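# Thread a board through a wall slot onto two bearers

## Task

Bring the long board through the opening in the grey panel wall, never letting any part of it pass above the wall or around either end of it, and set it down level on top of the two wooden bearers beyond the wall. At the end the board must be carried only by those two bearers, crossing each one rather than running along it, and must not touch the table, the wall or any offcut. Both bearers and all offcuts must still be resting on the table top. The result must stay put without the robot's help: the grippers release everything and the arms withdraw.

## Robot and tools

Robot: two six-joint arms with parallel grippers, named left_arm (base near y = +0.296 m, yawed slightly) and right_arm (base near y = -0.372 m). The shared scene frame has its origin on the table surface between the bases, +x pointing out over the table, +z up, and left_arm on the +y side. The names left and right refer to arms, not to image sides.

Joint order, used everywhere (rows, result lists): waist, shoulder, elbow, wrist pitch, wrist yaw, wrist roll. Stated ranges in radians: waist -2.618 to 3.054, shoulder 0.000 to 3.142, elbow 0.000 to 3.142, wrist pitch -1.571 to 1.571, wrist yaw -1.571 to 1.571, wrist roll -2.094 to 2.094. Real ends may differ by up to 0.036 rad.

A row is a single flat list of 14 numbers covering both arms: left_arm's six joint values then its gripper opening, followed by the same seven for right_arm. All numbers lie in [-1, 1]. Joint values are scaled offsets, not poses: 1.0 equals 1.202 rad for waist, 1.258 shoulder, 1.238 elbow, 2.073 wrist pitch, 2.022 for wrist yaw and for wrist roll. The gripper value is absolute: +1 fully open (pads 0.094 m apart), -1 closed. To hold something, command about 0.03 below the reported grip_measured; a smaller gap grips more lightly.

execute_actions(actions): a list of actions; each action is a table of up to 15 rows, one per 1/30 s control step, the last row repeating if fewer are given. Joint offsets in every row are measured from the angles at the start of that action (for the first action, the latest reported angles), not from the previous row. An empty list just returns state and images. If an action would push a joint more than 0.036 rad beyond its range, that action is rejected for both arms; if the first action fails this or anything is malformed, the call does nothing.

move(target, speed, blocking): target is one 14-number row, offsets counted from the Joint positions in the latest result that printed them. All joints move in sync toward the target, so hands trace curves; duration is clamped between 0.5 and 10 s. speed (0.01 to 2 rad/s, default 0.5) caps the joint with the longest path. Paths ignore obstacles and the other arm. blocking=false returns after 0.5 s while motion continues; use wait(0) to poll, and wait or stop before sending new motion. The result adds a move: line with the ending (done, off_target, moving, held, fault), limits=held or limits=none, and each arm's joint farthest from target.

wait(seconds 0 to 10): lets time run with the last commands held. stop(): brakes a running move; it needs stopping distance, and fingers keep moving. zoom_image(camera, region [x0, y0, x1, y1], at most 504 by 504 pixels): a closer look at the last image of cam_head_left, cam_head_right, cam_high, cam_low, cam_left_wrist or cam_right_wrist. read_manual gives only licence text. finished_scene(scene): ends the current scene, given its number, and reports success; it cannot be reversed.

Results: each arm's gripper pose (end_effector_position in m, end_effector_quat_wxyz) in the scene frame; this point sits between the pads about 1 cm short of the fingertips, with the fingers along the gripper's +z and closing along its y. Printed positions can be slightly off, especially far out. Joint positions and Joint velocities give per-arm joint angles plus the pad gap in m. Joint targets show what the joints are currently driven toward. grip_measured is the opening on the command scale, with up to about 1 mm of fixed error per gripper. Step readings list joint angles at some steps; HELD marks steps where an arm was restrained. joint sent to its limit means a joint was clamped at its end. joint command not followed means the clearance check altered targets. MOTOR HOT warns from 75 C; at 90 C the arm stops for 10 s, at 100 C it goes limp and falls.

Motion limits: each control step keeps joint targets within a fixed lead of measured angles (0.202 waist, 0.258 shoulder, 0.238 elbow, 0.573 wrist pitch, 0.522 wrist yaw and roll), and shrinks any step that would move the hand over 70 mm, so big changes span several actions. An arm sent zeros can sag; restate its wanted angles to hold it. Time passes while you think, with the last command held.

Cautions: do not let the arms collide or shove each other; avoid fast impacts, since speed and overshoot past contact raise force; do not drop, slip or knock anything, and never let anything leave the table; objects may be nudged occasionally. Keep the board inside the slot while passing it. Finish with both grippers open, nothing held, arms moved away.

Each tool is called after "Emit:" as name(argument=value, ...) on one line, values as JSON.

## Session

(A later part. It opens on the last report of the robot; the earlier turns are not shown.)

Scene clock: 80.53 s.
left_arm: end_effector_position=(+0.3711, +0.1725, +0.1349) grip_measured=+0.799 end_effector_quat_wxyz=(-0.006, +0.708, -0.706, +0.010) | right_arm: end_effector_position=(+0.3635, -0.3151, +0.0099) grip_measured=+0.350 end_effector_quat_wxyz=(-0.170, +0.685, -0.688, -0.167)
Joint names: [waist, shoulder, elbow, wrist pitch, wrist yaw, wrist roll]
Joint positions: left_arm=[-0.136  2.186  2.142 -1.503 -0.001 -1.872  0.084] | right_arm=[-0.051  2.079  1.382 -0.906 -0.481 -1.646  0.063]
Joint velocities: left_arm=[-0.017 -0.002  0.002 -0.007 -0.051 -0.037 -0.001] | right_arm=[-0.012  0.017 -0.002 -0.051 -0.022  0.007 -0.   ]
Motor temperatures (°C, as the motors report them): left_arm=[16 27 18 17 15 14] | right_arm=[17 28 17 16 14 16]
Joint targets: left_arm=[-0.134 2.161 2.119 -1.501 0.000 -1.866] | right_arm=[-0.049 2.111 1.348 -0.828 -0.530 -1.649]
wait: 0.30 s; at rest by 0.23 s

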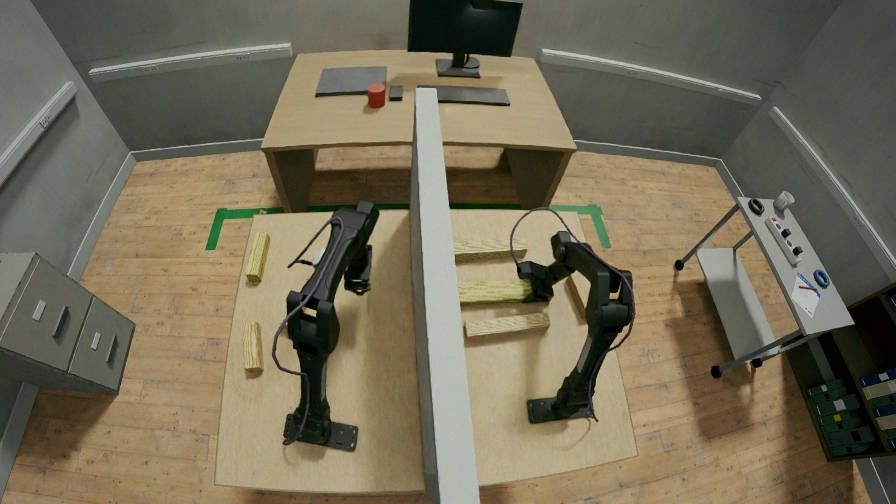

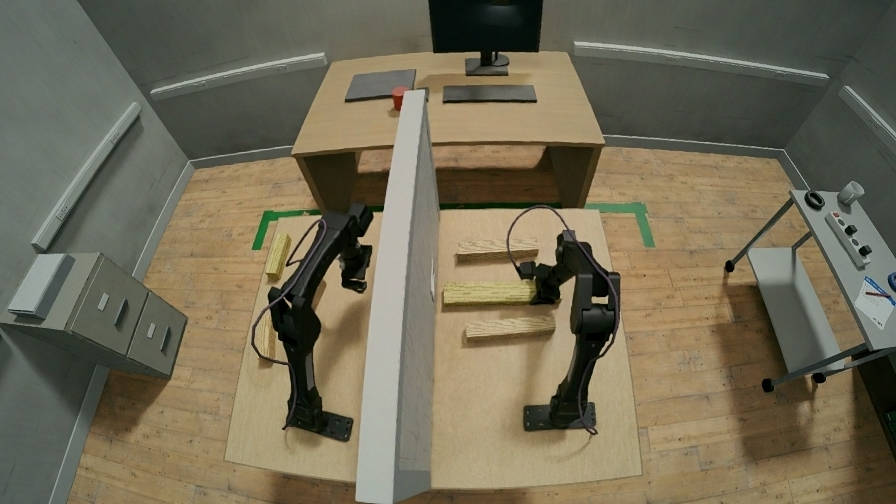

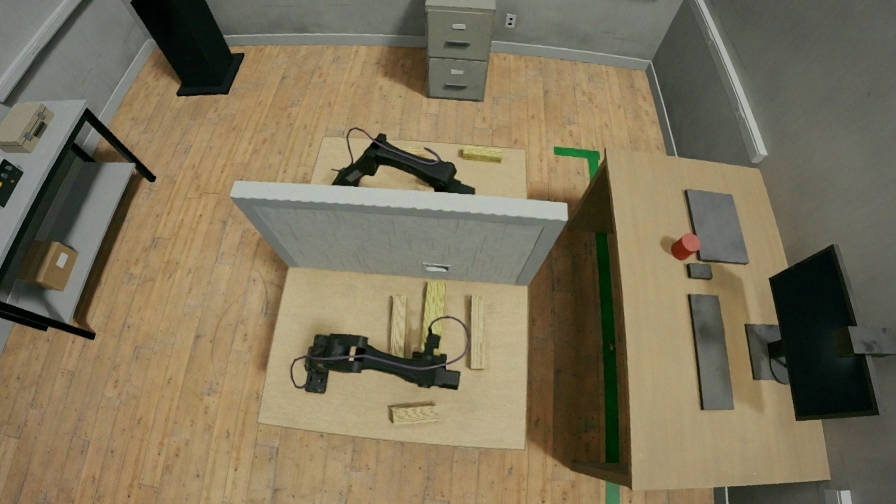

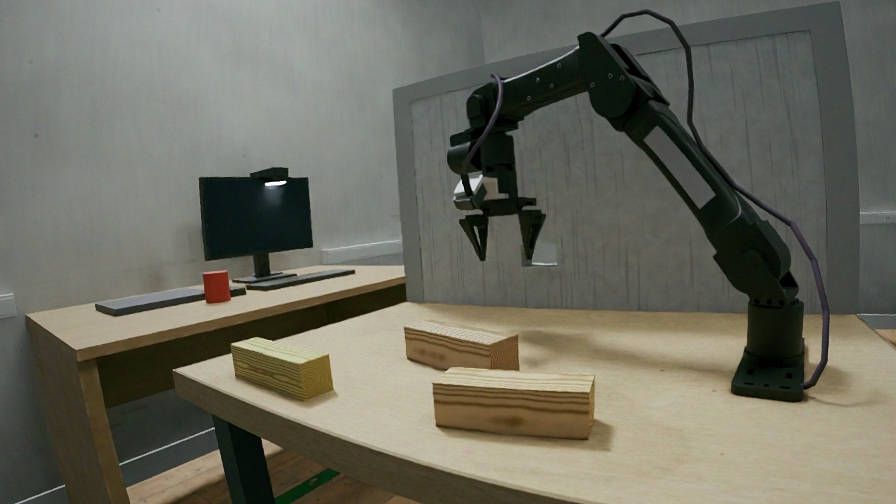

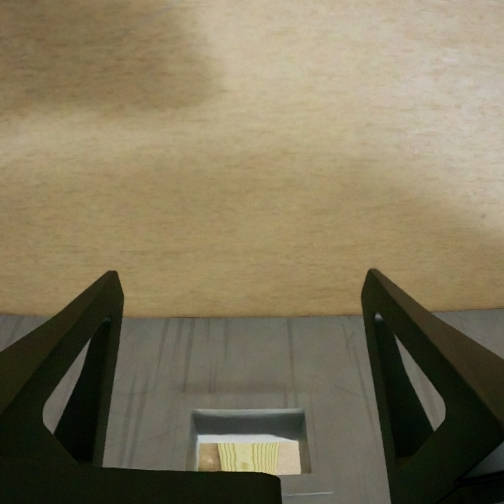

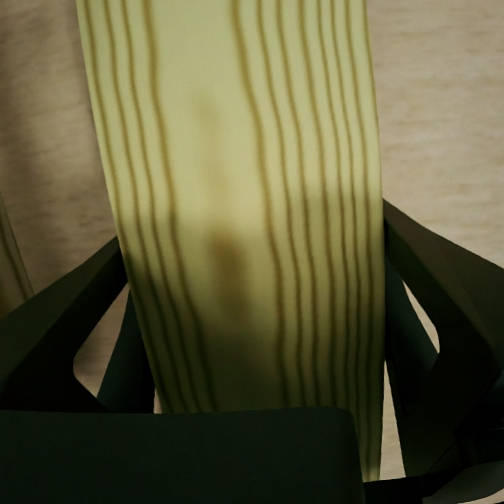

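Emit:
execute_actions(actions=[[[0.0017,-0.0199,-0.0186,0.001,0.0005,0.003,0.8,0.0013,0.020,-0.022,0.031,-0.021,-0.001,0.28],
[0.0017,-0.0199,-0.0186,0.001,0.0005,0.003,0.8,0.001,0.015,-0.0165,0.0246,-0.0185,-0.001,0.28],
[0.0017,-0.0199,-0.0186,0.001,0.0005,0.003,0.8,0.0007,0.010,-0.011,0.018,-0.0157,-0.0006,0.31],
[0.0017,-0.0199,-0.0186,0.001,0.0005,0.003,0.8,0.0003,0.005,-0.0055,0.0115,-0.0128,-0.0003,0.33],
[0.0017,-0.0199,-0.0186,0.001,0.0005,0.003,0.8,0,0,0,0.005,-0.010,0,0.34],
[0.0017,-0.0199,-0.0186,0.001,0.0005,0.003,0.8,0,0,0,0.005,-0.010,0,0.345],
[0.0017,-0.0199,-0.0186,0.001,0.0005,0.003,0.8,0,0,0,0.005,-0.010,0,0.35],
[0.0017,-0.0199,-0.0186,0.001,0.0005,0.003,0.8,0,0,0,0.005,-0.010,0,0.36],
[0.0017,-0.0199,-0.0186,0.001,0.0005,0.003,0.8,0,0,0,0.005,-0.010,0,0.38],
[0.0017,-0.0199,-0.0186,0.001,0.0005,0.003,0.8,0,0,0,0.005,-0.010,0,0.5],
[0.0017,-0.0199,-0.0186,0.001,0.0005,0.003,0.8,0,0,0,0.005,-0.010,0,0.7],
[0.0017,-0.0199,-0.0186,0.001,0.0005,0.003,0.8,0,0,0,0.005,-0.010,0,1.0]],
[[0.0017,-0.0199,-0.0186,0.001,0.0005,0.003,0.8,0.0045,-0.0033,0.0012,-0.0005,0.0026,0.0031,1.0],
[0.0017,-0.0199,-0.0186,0.001,0.0005,0.003,0.8,0.0178,-0.0127,0.0048,-0.0020,0.0105,0.0122,1.0],
[0.0017,-0.0199,-0.0186,0.001,0.0005,0.003,0.8,0.0392,-0.0263,0.0110,-0.0045,0.0231,0.0268,1.0],
[0.0017,-0.0199,-0.0186,0.001,0.0005,0.003,0.8,0.0676,-0.0414,0.0203,-0.0081,0.0400,0.0459,1.0],
[0.0017,-0.0199,-0.0186,0.001,0.0005,0.003,0.8,0.1017,-0.0549,0.0328,-0.0127,0.0605,0.0685,1.0],
[0.0017,-0.0199,-0.0186,0.001,0.0005,0.003,0.8,0.1398,-0.0641,0.0487,-0.0184,0.0837,0.0932,1.0],
[0.0017,-0.0199,-0.0186,0.001,0.0005,0.003,0.8,0.1801,-0.0667,0.0678,-0.0249,0.1085,0.1188,1.0],
[0.0017,-0.0199,-0.0186,0.001,0.0005,0.003,0.8,0.2208,-0.0617,0.0895,-0.0321,0.1339,0.1440,1.0],
[0.0017,-0.0199,-0.0186,0.001,0.0005,0.003,0.8,0.2601,-0.0492,0.1129,-0.0397,0.1587,0.1678,1.0],
[0.0017,-0.0199,-0.0186,0.001,0.0005,0.003,0.8,0.2964,-0.0307,0.1366,-0.0472,0.1819,0.1892,1.0],
[0.0017,-0.0199,-0.0186,0.001,0.0005,0.003,0.8,0.3282,-0.0089,0.1592,-0.0542,0.2025,0.2074,1.0],
[0.0017,-0.0199,-0.0186,0.001,0.0005,0.003,0.8,0.3542,0.0130,0.1790,-0.0603,0.2196,0.2221,1.0],
[0.0017,-0.0199,-0.0186,0.001,0.0005,0.003,0.8,0.3735,0.0316,0.1944,-0.0650,0.2323,0.2327,1.0],
[0.0017,-0.0199,-0.0186,0.001,0.0005,0.003,0.8,0.3853,0.0441,0.2042,-0.0680,0.2402,0.2392,1.0],
[0.0017,-0.0199,-0.0186,0.001,0.0005,0.003,0.8,0.3894,0.0485,0.2076,-0.0690,0.2428,0.2413,1.0]]])

Emit:
wait(seconds=0.4)

Scene clock: 83.97 s.
left_arm: end_effector_position=(+0.3711, +0.1725, +0.1349) grip_measured=+0.799 end_effector_quat_wxyz=(-0.006, +0.708, -0.706, +0.010) | right_arm: end_effector_position=(+0.3768, -0.1891, +0.0442) grip_measured=+1.000 end_effector_quat_wxyz=(-0.079, +0.739, -0.669, -0.022)
Joint names: [waist, shoulder, elbow, wrist pitch, wrist yaw, wrist roll]
Joint positions: left_arm=[-0.136  2.186  2.142 -1.503 -0.001 -1.87   0.084] | right_arm=[ 0.417  2.087  1.613 -0.972 -0.107 -1.267  0.094]
Joint velocities: left_arm=[ 0.012 -0.017 -0.012 -0.022 -0.095 -0.022  0.001] | right_arm=[ 0.662  0.413  0.344 -0.081  0.593  0.637  0.   ]
Motor temperatures (°C, as the motors report them): left_arm=[16 27 18 17 15 14] | right_arm=[17 28 17 17 14 16]
Joint targets: left_arm=[-0.134 2.161 2.119 -1.501 0.000 -1.865] | right_arm=[0.417 2.140 1.639 -1.043 0.010 -1.159]
Step readings (joint positions; steps 1 to 15: 1st action; 16 to 30: 2nd action):
0: left_arm=[-0.136 2.186 2.142 -1.503 -0.001 -1.872] | right_arm=[-0.051 2.079 1.382 -0.906 -0.481 -1.646]
1: left_arm=[-0.136 2.186 2.142 -1.503 -0.001 -1.872] | right_arm=[-0.051 2.079 1.382 -0.906 -0.481 -1.646]
2: left_arm=[-0.136 2.186 2.142 -1.503 -0.001 -1.872] | right_arm=[-0.051 2.079 1.382 -0.906 -0.481 -1.646]
4: left_arm=[-0.136 2.186 2.142 -1.503 -0.001 -1.871] | right_arm=[-0.051 2.079 1.382 -0.907 -0.481 -1.646]
8: left_arm=[-0.136 2.186 2.142 -1.503 -0.001 -1.871] | right_arm=[-0.051 2.079 1.382 -0.907 -0.481 -1.646]
15: left_arm=[-0.136 2.186 2.142 -1.503 -0.001 -1.871] | right_arm=[-0.051 2.079 1.382 -0.900 -0.481 -1.646]
16: left_arm=[-0.136 2.186 2.142 -1.503 -0.001 -1.871] | right_arm=[-0.051 2.079 1.382 -0.900 -0.479 -1.646]
17: left_arm=[-0.136 2.186 2.142 -1.503 -0.001 -1.870] | right_arm=[-0.050 2.079 1.382 -0.900 -0.476 -1.643]
19: left_arm=[-0.136 2.186 2.142 -1.503 -0.001 -1.870] | right_arm=[-0.035 2.071 1.382 -0.901 -0.450 -1.620]
23: left_arm=[-0.136 2.186 2.142 -1.503 -0.001 -1.870] | right_arm=[0.099 2.038 1.419 -0.928 -0.331 -1.508]
30: Joint positions above

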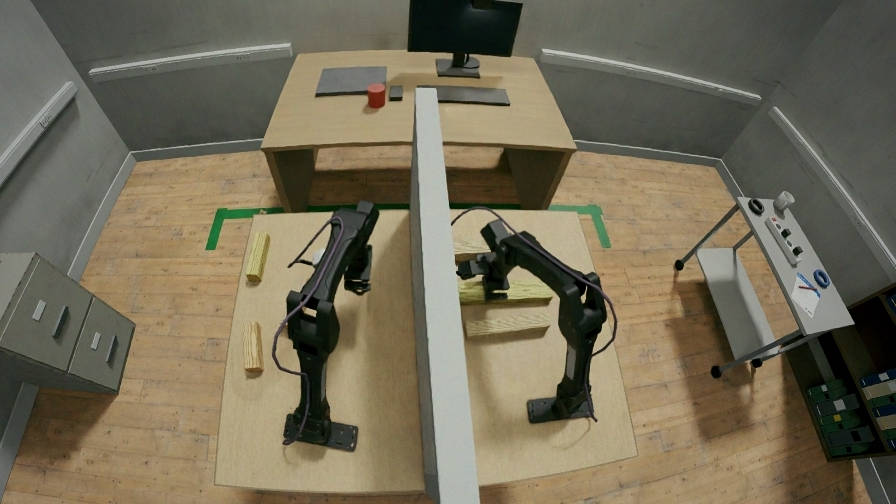

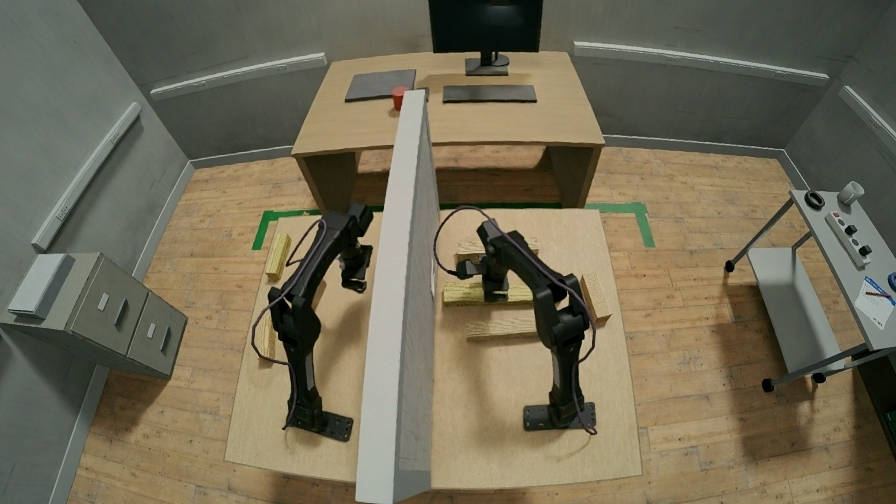

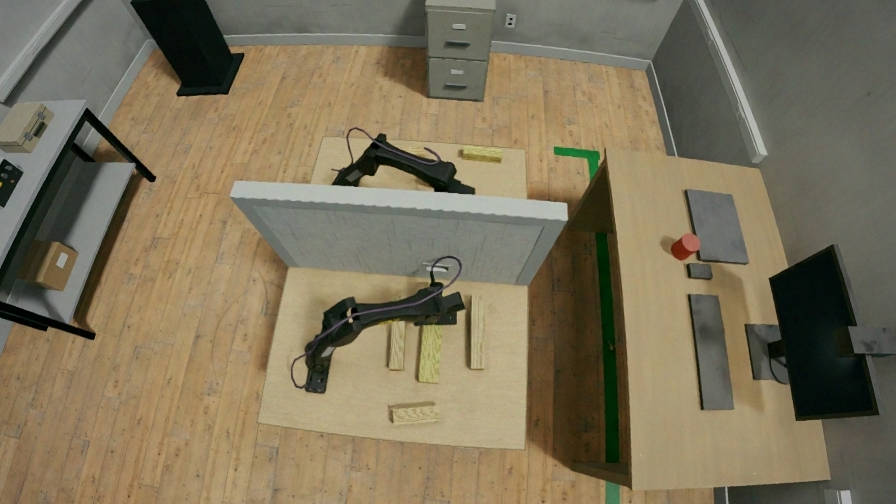

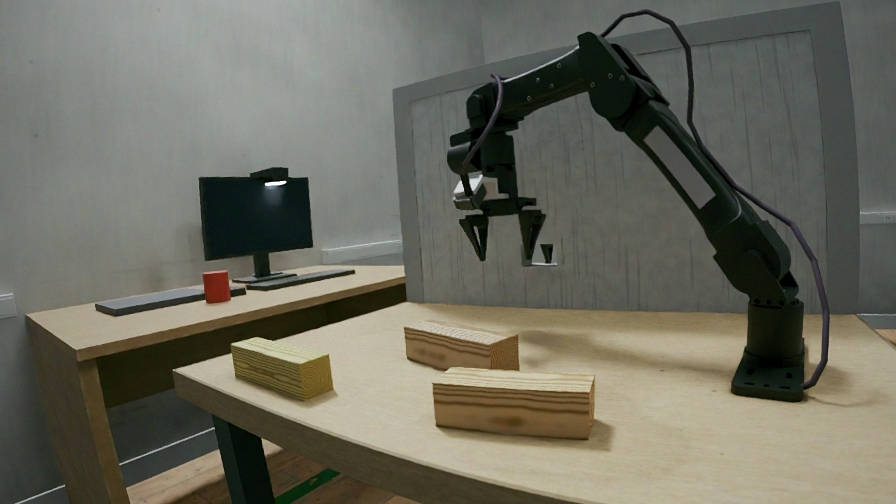

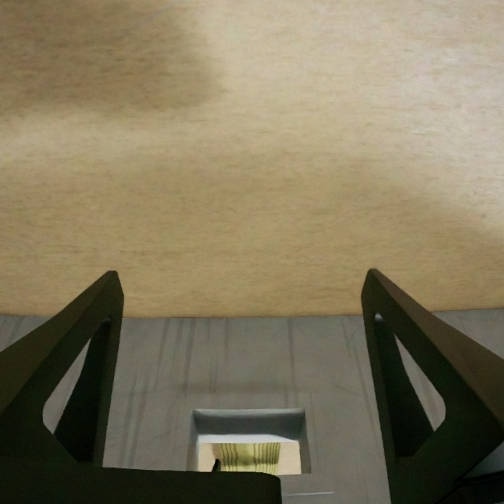

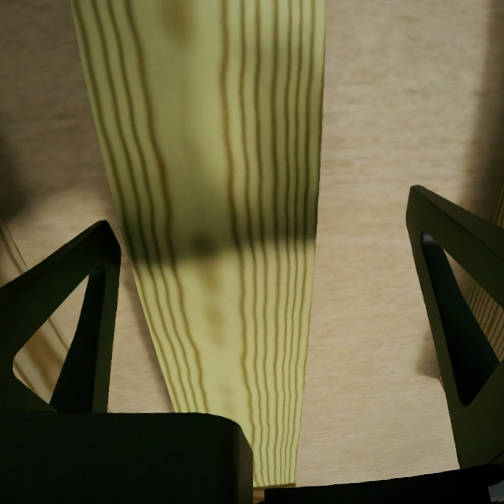

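Scene clock: 84.37 s.
left_arm: end_effector_position=(+0.3711, +0.1725, +0.1349) grip_measured=+0.799 end_effector_quat_wxyz=(-0.006, +0.708, -0.706, +0.010) | right_arm: end_effector_position=(+0.3683, -0.2119, +0.0219) grip_measured=+1.000 end_effector_quat_wxyz=(-0.008, +0.707, -0.707, +0.005)
Joint names: [waist, shoulder, elbow, wrist pitch, wrist yaw, wrist roll]
Joint positions: left_arm=[-0.136  2.186  2.142 -1.503 -0.001 -1.87   0.084] | right_arm=[ 0.421  2.143  1.62  -1.029  0.002 -1.172  0.094]
Joint velocities: left_arm=[-0.002  0.007 -0.007 -0.007  0.022 -0.095  0.001] | right_arm=[ 0.017 -0.012 -0.002 -0.051  0.037  0.037  0.   ]
Motor temperatures (°C, as the motors report them): left_arm=[16 27 18 17 15 14] | right_arm=[17 28 17 17 14 16]
Joint targets: left_arm=[-0.134 2.161 2.119 -1.501 0.000 -1.865] | right_arm=[0.416 2.140 1.639 -1.044 0.010 -1.158]
wait: 0.40 s; no rest

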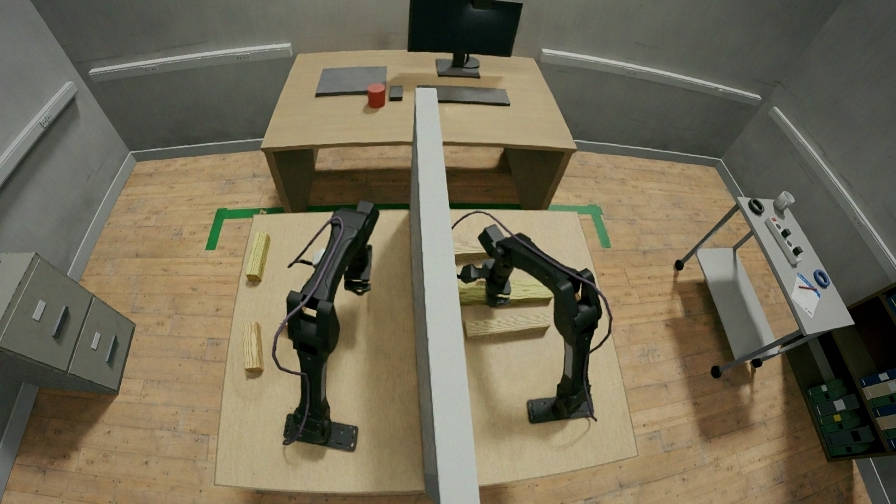

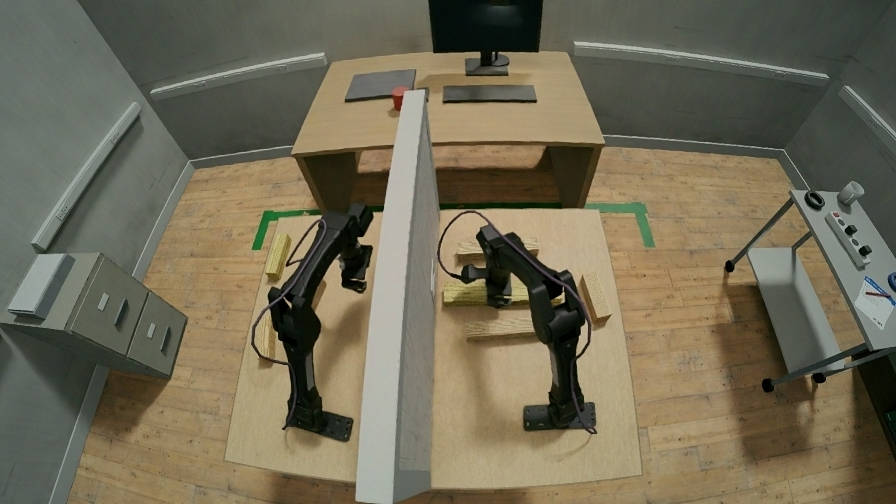

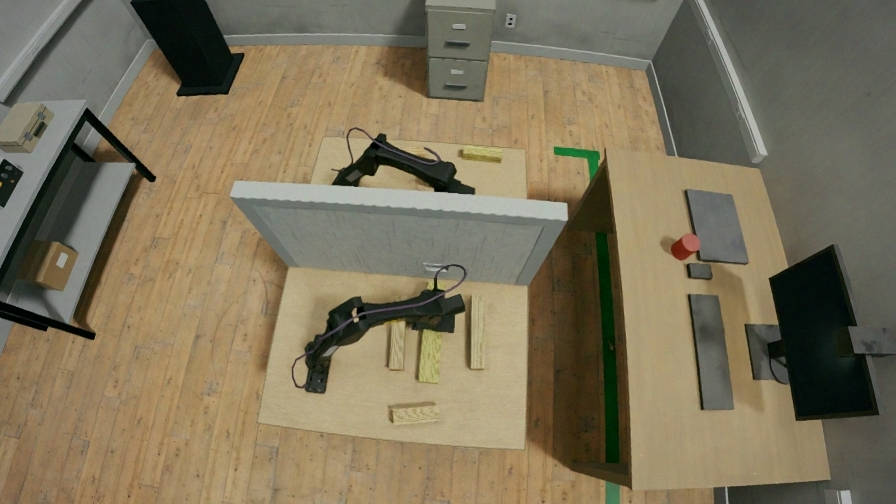

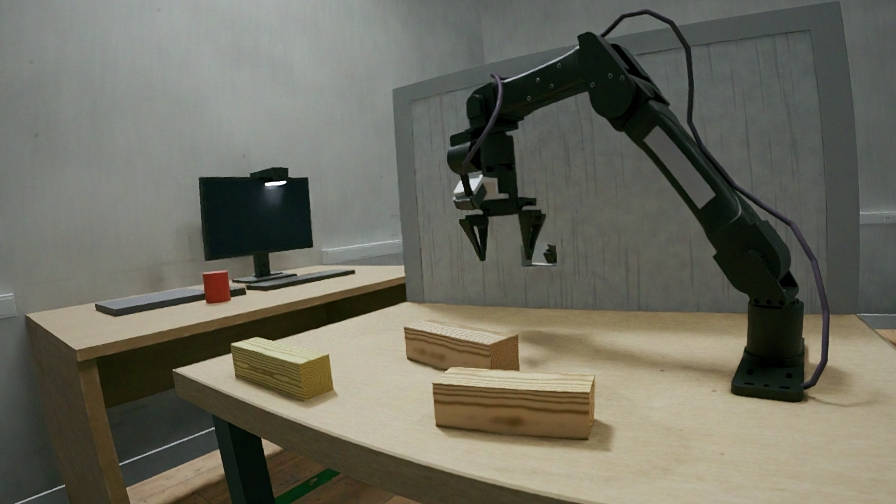

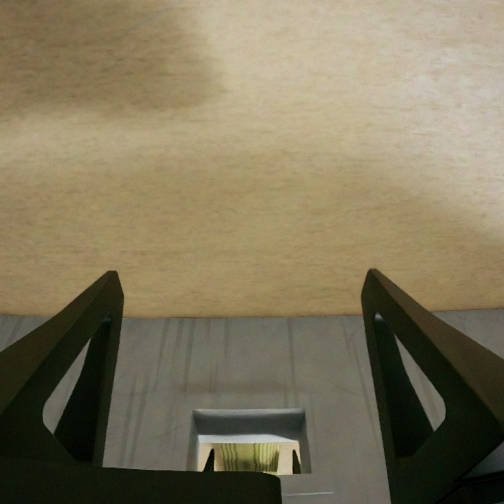

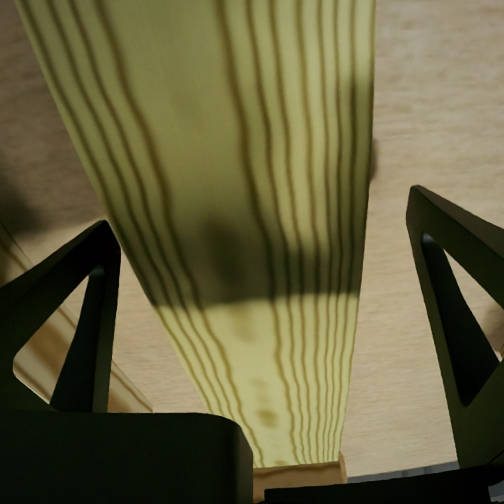

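Emit:
zoom_image(camera="cam_high", region=[340, 250, 540, 450])

Emit:
zoom_image(camera="cam_head_left", region=[430, 200, 650, 360])

Region (340, 250, 540, 450) of cam_high's 896x504 image, scaled by 2.520, with more detail than that image has.

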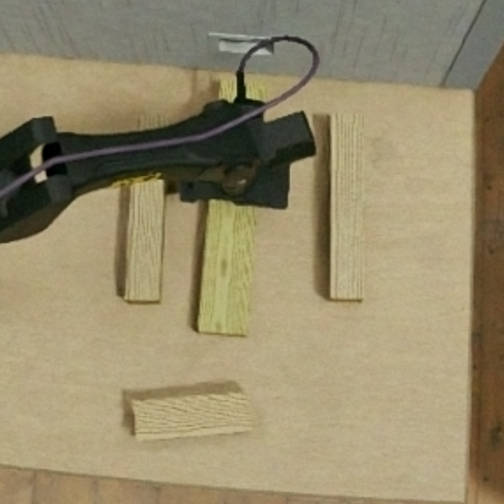

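Region (430, 200, 650, 360) of cam_head_left's 896x504 image, scaled by 2.291, with more detail than that image has; it fills the top 367 rows of this view, and the rest is white.

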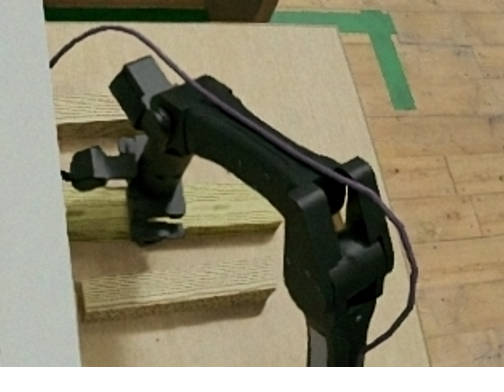

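Emit:
execute_actions(actions=[[[0.0017,-0.0199,-0.0186,0.001,0.0005,0.0025,0.8,-0.0042,-0.0024,0.0153,-0.0072,0.0025,0.0069,0.6],
[0.0017,-0.0199,-0.0186,0.001,0.0005,0.0025,0.8,-0.0042,-0.0024,0.0153,-0.0072,0.0025,0.0069,0.45],
[0.0017,-0.0199,-0.0186,0.001,0.0005,0.0025,0.8,-0.0042,-0.0024,0.0153,-0.0072,0.0025,0.0069,0.4],
[0.0017,-0.0199,-0.0186,0.001,0.0005,0.0025,0.8,-0.0042,-0.0024,0.0153,-0.0072,0.0025,0.0069,0.36],
[0.0017,-0.0199,-0.0186,0.001,0.0005,0.0025,0.8,-0.0042,-0.0024,0.0153,-0.0072,0.0025,0.0069,0.32],
[0.0017,-0.0199,-0.0186,0.001,0.0005,0.0025,0.8,-0.0042,-0.0024,0.0153,-0.0072,0.0025,0.0069,0.28]],
[[0.0017,-0.0199,-0.0186,0.001,0.0005,0.0025,0.8,-0.0045,-0.0023,0.0182,-0.0088,0.0025,0.0066,0.28],
[0.0017,-0.0199,-0.0186,0.001,0.0005,0.0025,0.8,-0.0055,-0.0019,0.0264,-0.0133,0.0025,0.0058,0.28],
[0.0017,-0.0199,-0.0186,0.001,0.0005,0.0025,0.8,-0.0072,-0.0014,0.0399,-0.0207,0.0025,0.0044,0.28],
[0.0017,-0.0199,-0.0186,0.001,0.0005,0.0025,0.8,-0.0094,-0.0007,0.0578,-0.0305,0.0025,0.0026,0.28],
[0.0017,-0.0199,-0.0186,0.001,0.0005,0.0025,0.8,-0.0121,0.0002,0.0796,-0.0425,0.0025,0.0004,0.28],
[0.0017,-0.0199,-0.0186,0.001,0.0005,0.0025,0.8,-0.0151,0.0012,0.1041,-0.0559,0.0025,-0.0021,0.28],
[0.0017,-0.0199,-0.0186,0.001,0.0005,0.0025,0.8,-0.0183,0.0022,0.1303,-0.0703,0.0025,-0.0048,0.28],
[0.0017,-0.0199,-0.0186,0.001,0.0005,0.0025,0.8,-0.0216,0.0033,0.1572,-0.0850,0.0025,-0.0076,0.28],
[0.0017,-0.0199,-0.0186,0.001,0.0005,0.0025,0.8,-0.0249,0.0044,0.1835,-0.0994,0.0025,-0.0102,0.28],
[0.0017,-0.0199,-0.0186,0.001,0.0005,0.0025,0.8,-0.0279,0.0054,0.2080,-0.1129,0.0025,-0.0127,0.28],
[0.0017,-0.0199,-0.0186,0.001,0.0005,0.0025,0.8,-0.0305,0.0062,0.2297,-0.1248,0.0025,-0.0150,0.28],
[0.0017,-0.0199,-0.0186,0.001,0.0005,0.0025,0.8,-0.0328,0.0070,0.2477,-0.1346,0.0025,-0.0168,0.28],
[0.0017,-0.0199,-0.0186,0.001,0.0005,0.0025,0.8,-0.0344,0.0075,0.2611,-0.1420,0.0025,-0.0182,0.28],
[0.0017,-0.0199,-0.0186,0.001,0.0005,0.0025,0.8,-0.0354,0.0078,0.2694,-0.1466,0.0025,-0.0190,0.28],
[0.0017,-0.0199,-0.0186,0.001,0.0005,0.0025,0.8,-0.0358,0.0079,0.2722,-0.1481,0.0025,-0.0193,0.28]]])

Emit:
wait(seconds=0.4)

Scene clock: 86.93 s.
left_arm: end_effector_position=(+0.3711, +0.1725, +0.1349) grip_measured=+0.799 end_effector_quat_wxyz=(-0.006, +0.708, -0.706, +0.010) | right_arm: end_effector_position=(+0.3972, -0.2172, +0.0831) grip_measured=+0.349 end_effector_quat_wxyz=(-0.022, +0.700, -0.713, +0.015)
Joint names: [waist, shoulder, elbow, wrist pitch, wrist yaw, wrist roll]
Joint positions: left_arm=[-0.136  2.186  2.142 -1.503 -0.001 -1.87   0.084] | right_arm=[ 0.387  2.173  1.913 -1.259  0.009 -1.187  0.063]
Joint velocities: left_arm=[-0.007  0.007  0.002 -0.007 -0.037  0.022  0.002] | right_arm=[-0.1   -0.002  0.393 -0.359 -0.022 -0.007 -0.001]
Motor temperatures (°C, as the motors report them): left_arm=[16 27 18 17 15 14] | right_arm=[17 28 17 17 14 16]
Joint targets: left_arm=[-0.134 2.161 2.119 -1.501 0.000 -1.865] | right_arm=[0.378 2.153 1.957 -1.346 0.014 -1.203]
Step readings (joint positions; steps 1 to 15: 1st action; 16 to 30: 2nd action):
0: left_arm=[-0.136 2.186 2.142 -1.503 -0.001 -1.870] | right_arm=[0.421 2.143 1.620 -1.032 0.009 -1.165]
1: left_arm=[-0.136 2.186 2.142 -1.503 -0.001 -1.870] | right_arm=[0.421 2.143 1.620 -1.032 0.009 -1.165]
2: left_arm=[-0.136 2.186 2.142 -1.503 -0.001 -1.870] | right_arm=[0.421 2.143 1.620 -1.032 0.009 -1.165]
4: left_arm=[-0.136 2.186 2.142 -1.503 -0.001 -1.870] | right_arm=[0.421 2.143 1.620 -1.038 0.009 -1.164]
8: left_arm=[-0.136 2.186 2.142 -1.503 -0.001 -1.870] | right_arm=[0.421 2.143 1.620 -1.039 0.009 -1.164]
15: left_arm=[-0.136 2.186 2.142 -1.503 -0.001 -1.870] | right_arm=[0.421 2.143 1.620 -1.039 0.009 -1.164]
16: left_arm=[-0.136 2.186 2.142 -1.503 -0.001 -1.870] | right_arm=[0.421 2.143 1.620 -1.040 0.009 -1.164]
17: left_arm=[-0.136 2.186 2.142 -1.503 -0.001 -1.870] | right_arm=[0.421 2.143 1.620 -1.040 0.009 -1.164]
19: left_arm=[-0.136 2.186 2.142 -1.503 -0.001 -1.870] | right_arm=[0.421 2.146 1.630 -1.054 0.009 -1.163]
23: left_arm=[-0.136 2.186 2.142 -1.503 -0.001 -1.870] | right_arm=[0.415 2.168 1.715 -1.131 0.009 -1.166]
30: Joint positions above

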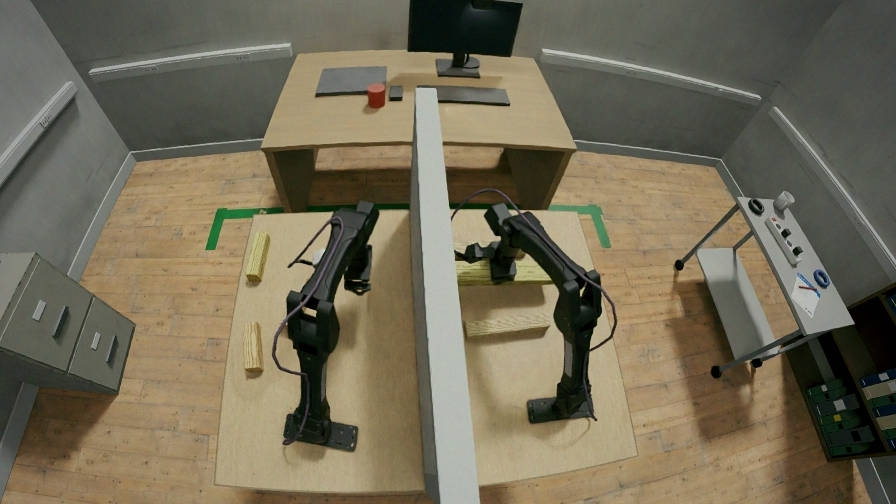

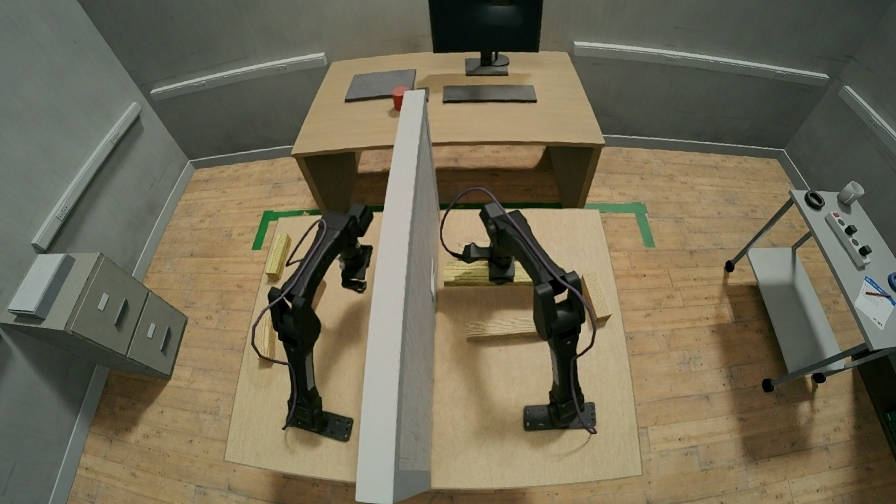

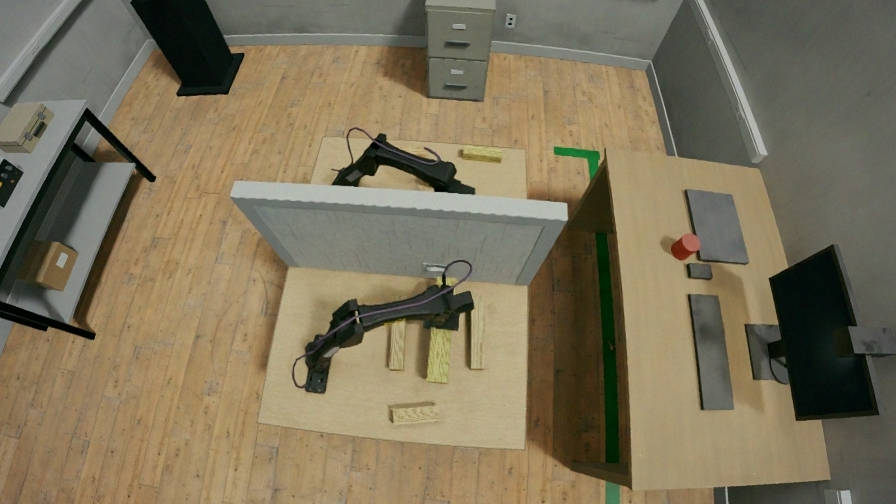

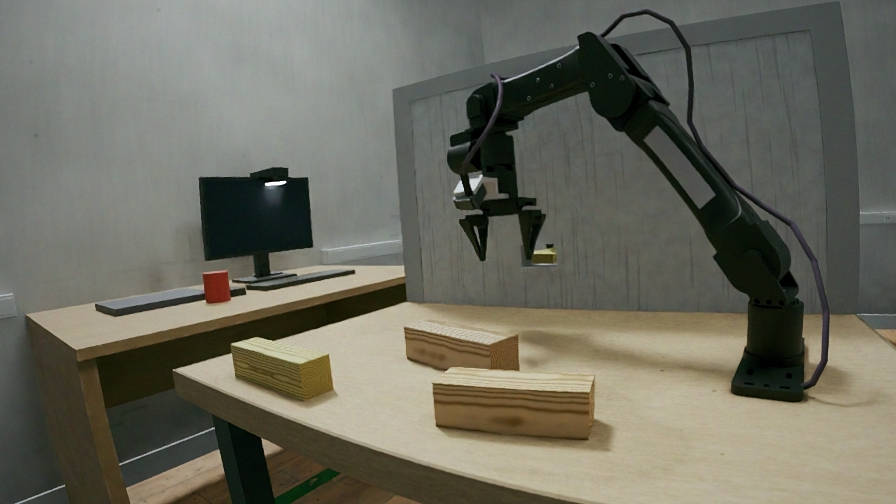

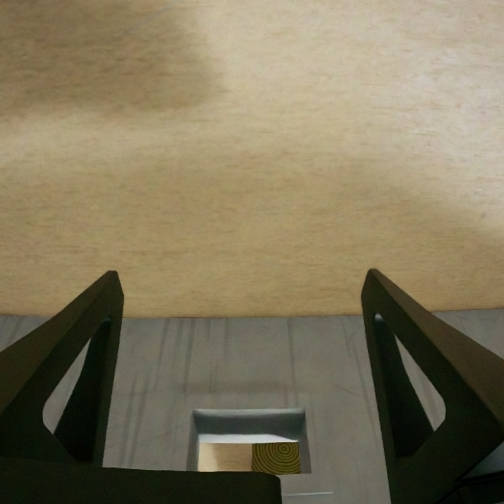

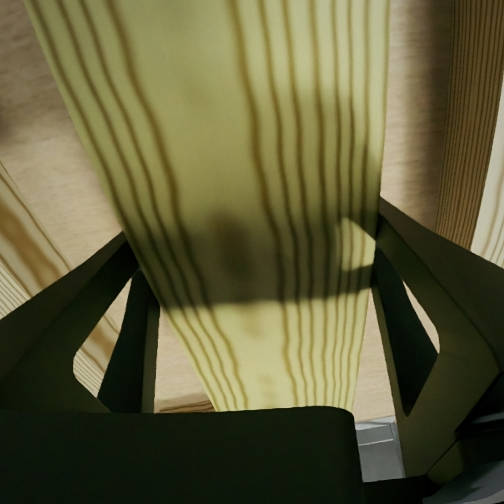

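Scene clock: 87.33 s.
left_arm: end_effector_position=(+0.3711, +0.1725, +0.1349) grip_measured=+0.799 end_effector_quat_wxyz=(-0.006, +0.708, -0.706, +0.010) | right_arm: end_effector_position=(+0.3845, -0.2241, +0.0863) grip_measured=+0.349 end_effector_quat_wxyz=(+0.005, +0.702, -0.712, +0.004)
Joint names: [waist, shoulder, elbow, wrist pitch, wrist yaw, wrist roll]
Joint positions: left_arm=[-0.136  2.186  2.142 -1.503 -0.001 -1.87   0.084] | right_arm=[ 0.382  2.173  1.927 -1.331  0.01  -1.196  0.063]
Joint velocities: left_arm=[ 0.007 -0.037  0.002 -0.037 -0.007 -0.037 -0.001] | right_arm=[-0.017  0.007 -0.022 -0.037 -0.007 -0.022 -0.001]
Motor temperatures (°C, as the motors report them): left_arm=[16 27 18 17 15 14] | right_arm=[17 28 17 17 14 16]
Joint targets: left_arm=[-0.134 2.161 2.119 -1.501 0.000 -1.865] | right_arm=[0.378 2.153 1.957 -1.346 0.014 -1.203]
wait: 0.40 s; no rest

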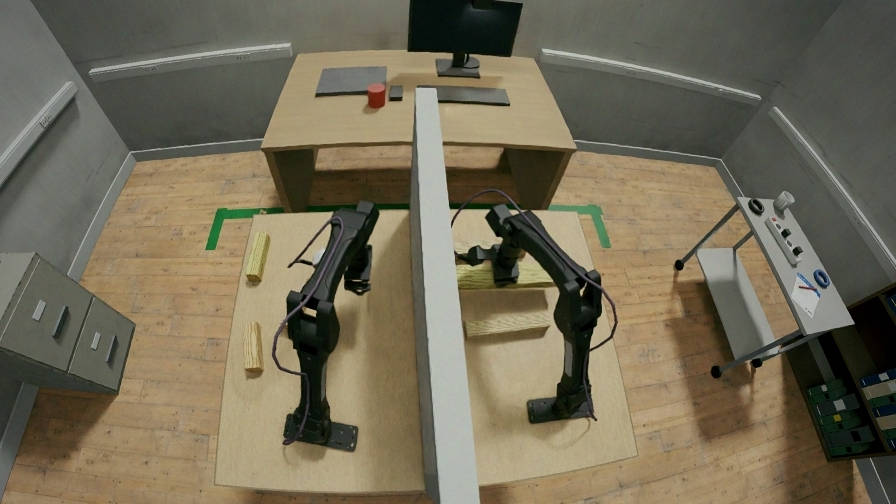

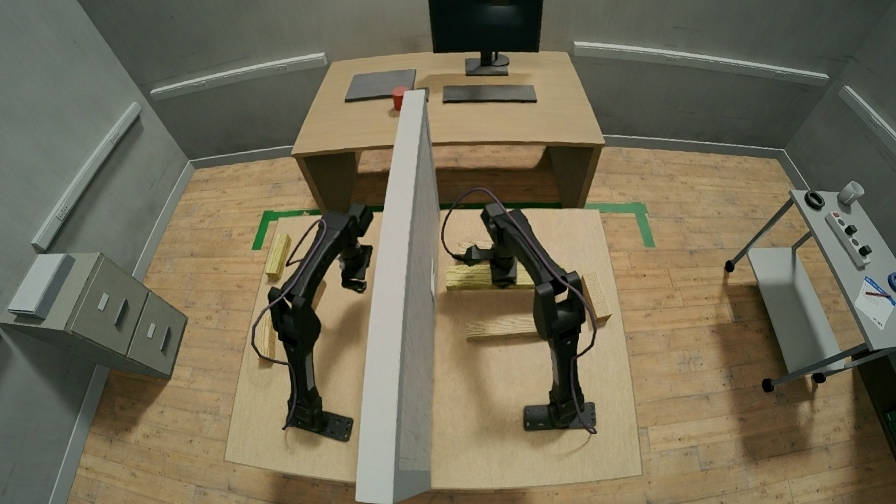

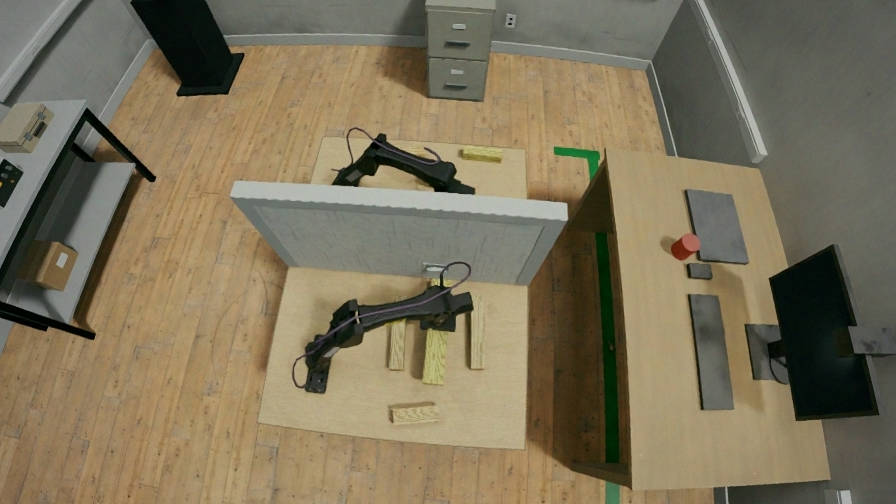

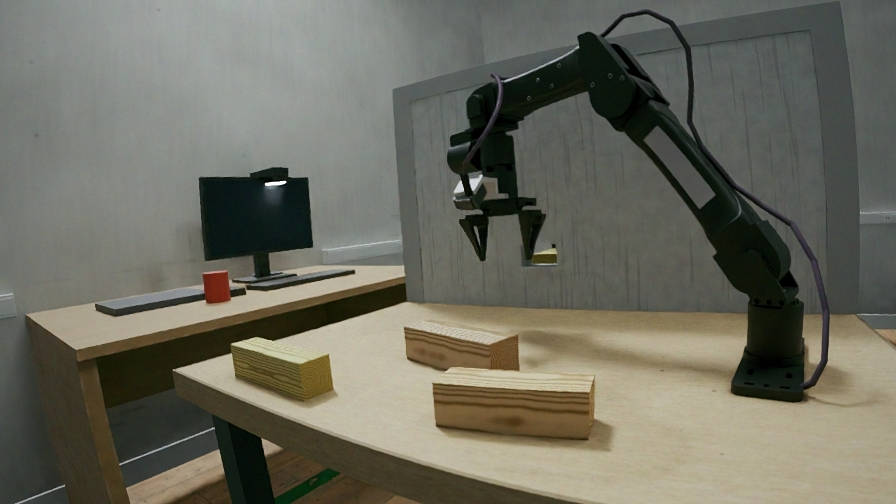

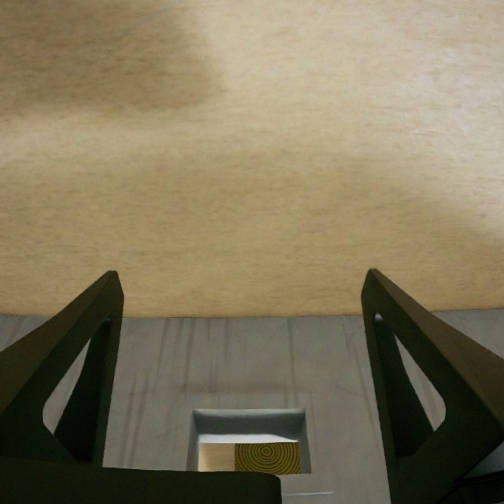

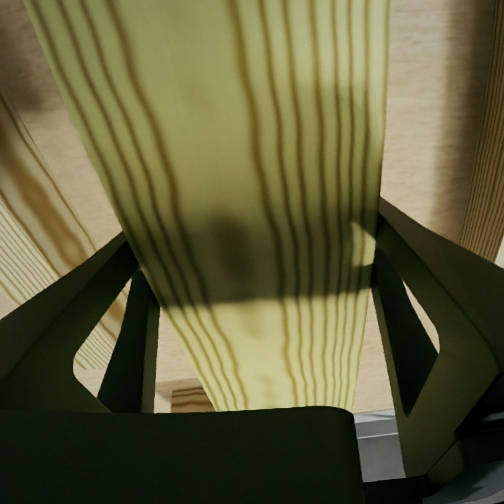

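Emit:
move(target=[0.0017,-0.0199,-0.0186,0.001,0.0005,0.0025,0.8,-0.0033,-0.0159,0.0242,-0.0072,0.002,0.781,0.28], speed=1.6)

Scene clock: 89.70 s.
left_arm: end_effector_position=(+0.3711, +0.1725, +0.1349) grip_measured=+0.799 end_effector_quat_wxyz=(-0.006, +0.708, -0.706, +0.010) | right_arm: end_effector_position=(+0.3838, -0.2243, +0.0830) grip_measured=+0.350 end_effector_quat_wxyz=(-0.005, +0.007, +1.000, -0.008)
Joint names: [waist, shoulder, elbow, wrist pitch, wrist yaw, wrist roll]
Joint positions: left_arm=[-0.136  2.186  2.142 -1.503 -0.001 -1.87   0.084] | right_arm=[ 0.382  2.181  1.927 -1.332  0.01   0.376  0.063]
Joint velocities: left_arm=[-0.012 -0.007 -0.007 -0.007 -0.022  0.051 -0.   ] | right_arm=[ 0.007 -0.002  0.002 -0.051  0.022 -0.037  0.   ]
Motor temperatures (°C, as the motors report them): left_arm=[16 27 18 17 15 14] | right_arm=[17 28 18 16 14 16]
Joint targets: left_arm=[-0.134 2.161 2.119 -1.501 0.000 -1.865] | right_arm=[0.378 2.153 1.957 -1.345 0.014 0.383]
move: off_target (left_arm, right_arm); limits=none; left_arm: farthest joint: the shoulder, 0.025 radians from its target (0.025 radians at the start); right_arm: farthest joint: the elbow, 0.030 radians from its target (0.030 radians at the start)

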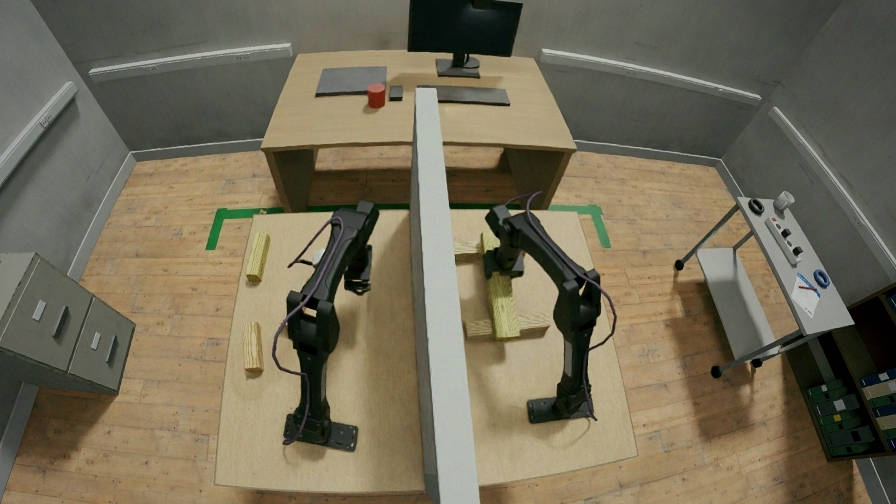

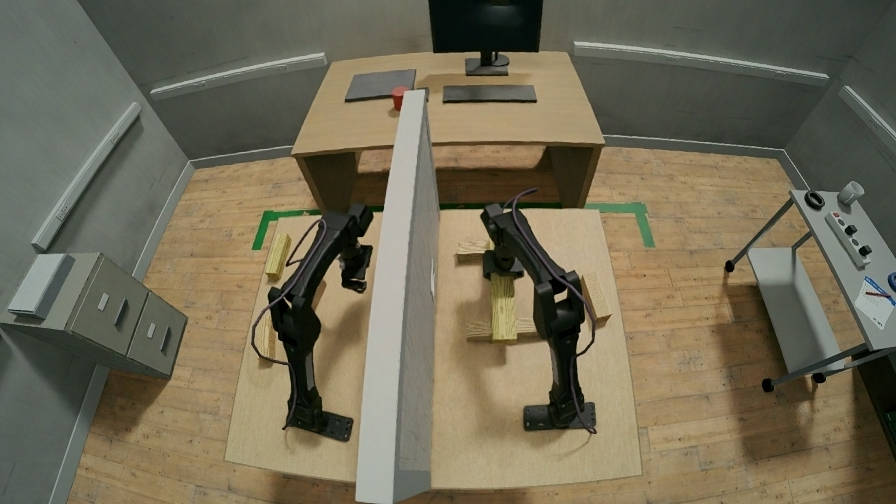

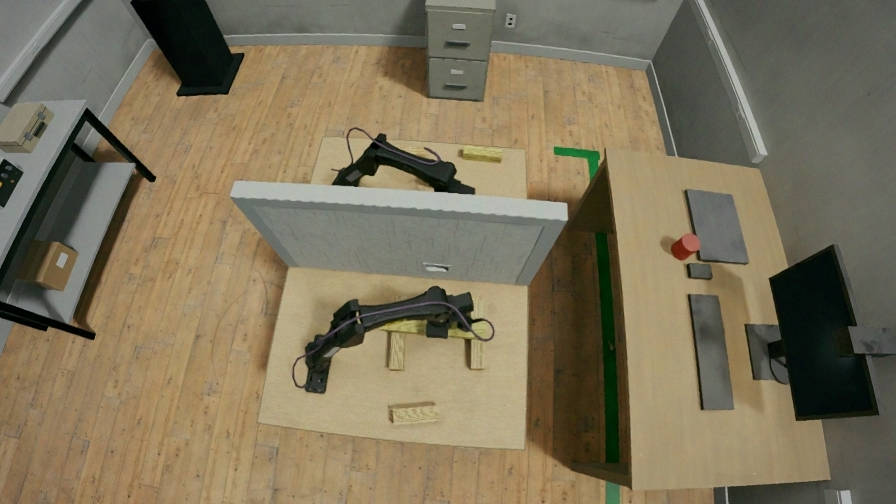

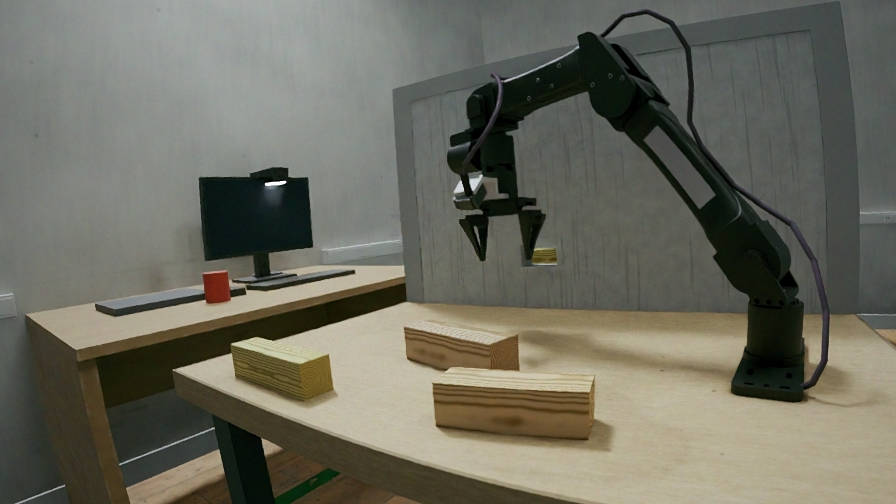

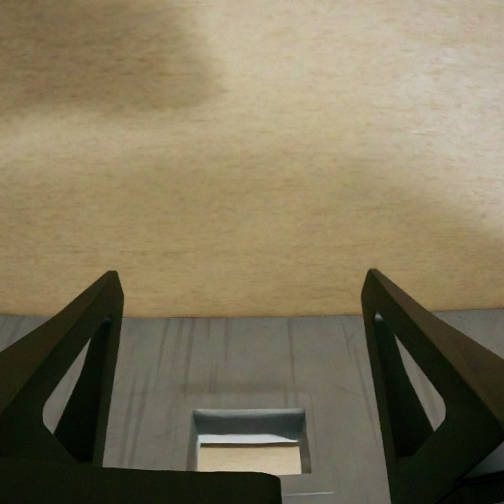

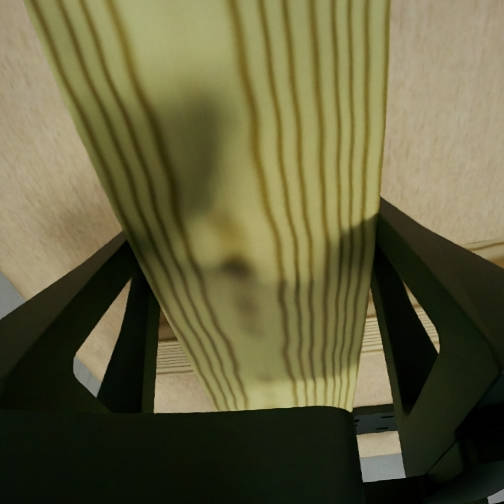

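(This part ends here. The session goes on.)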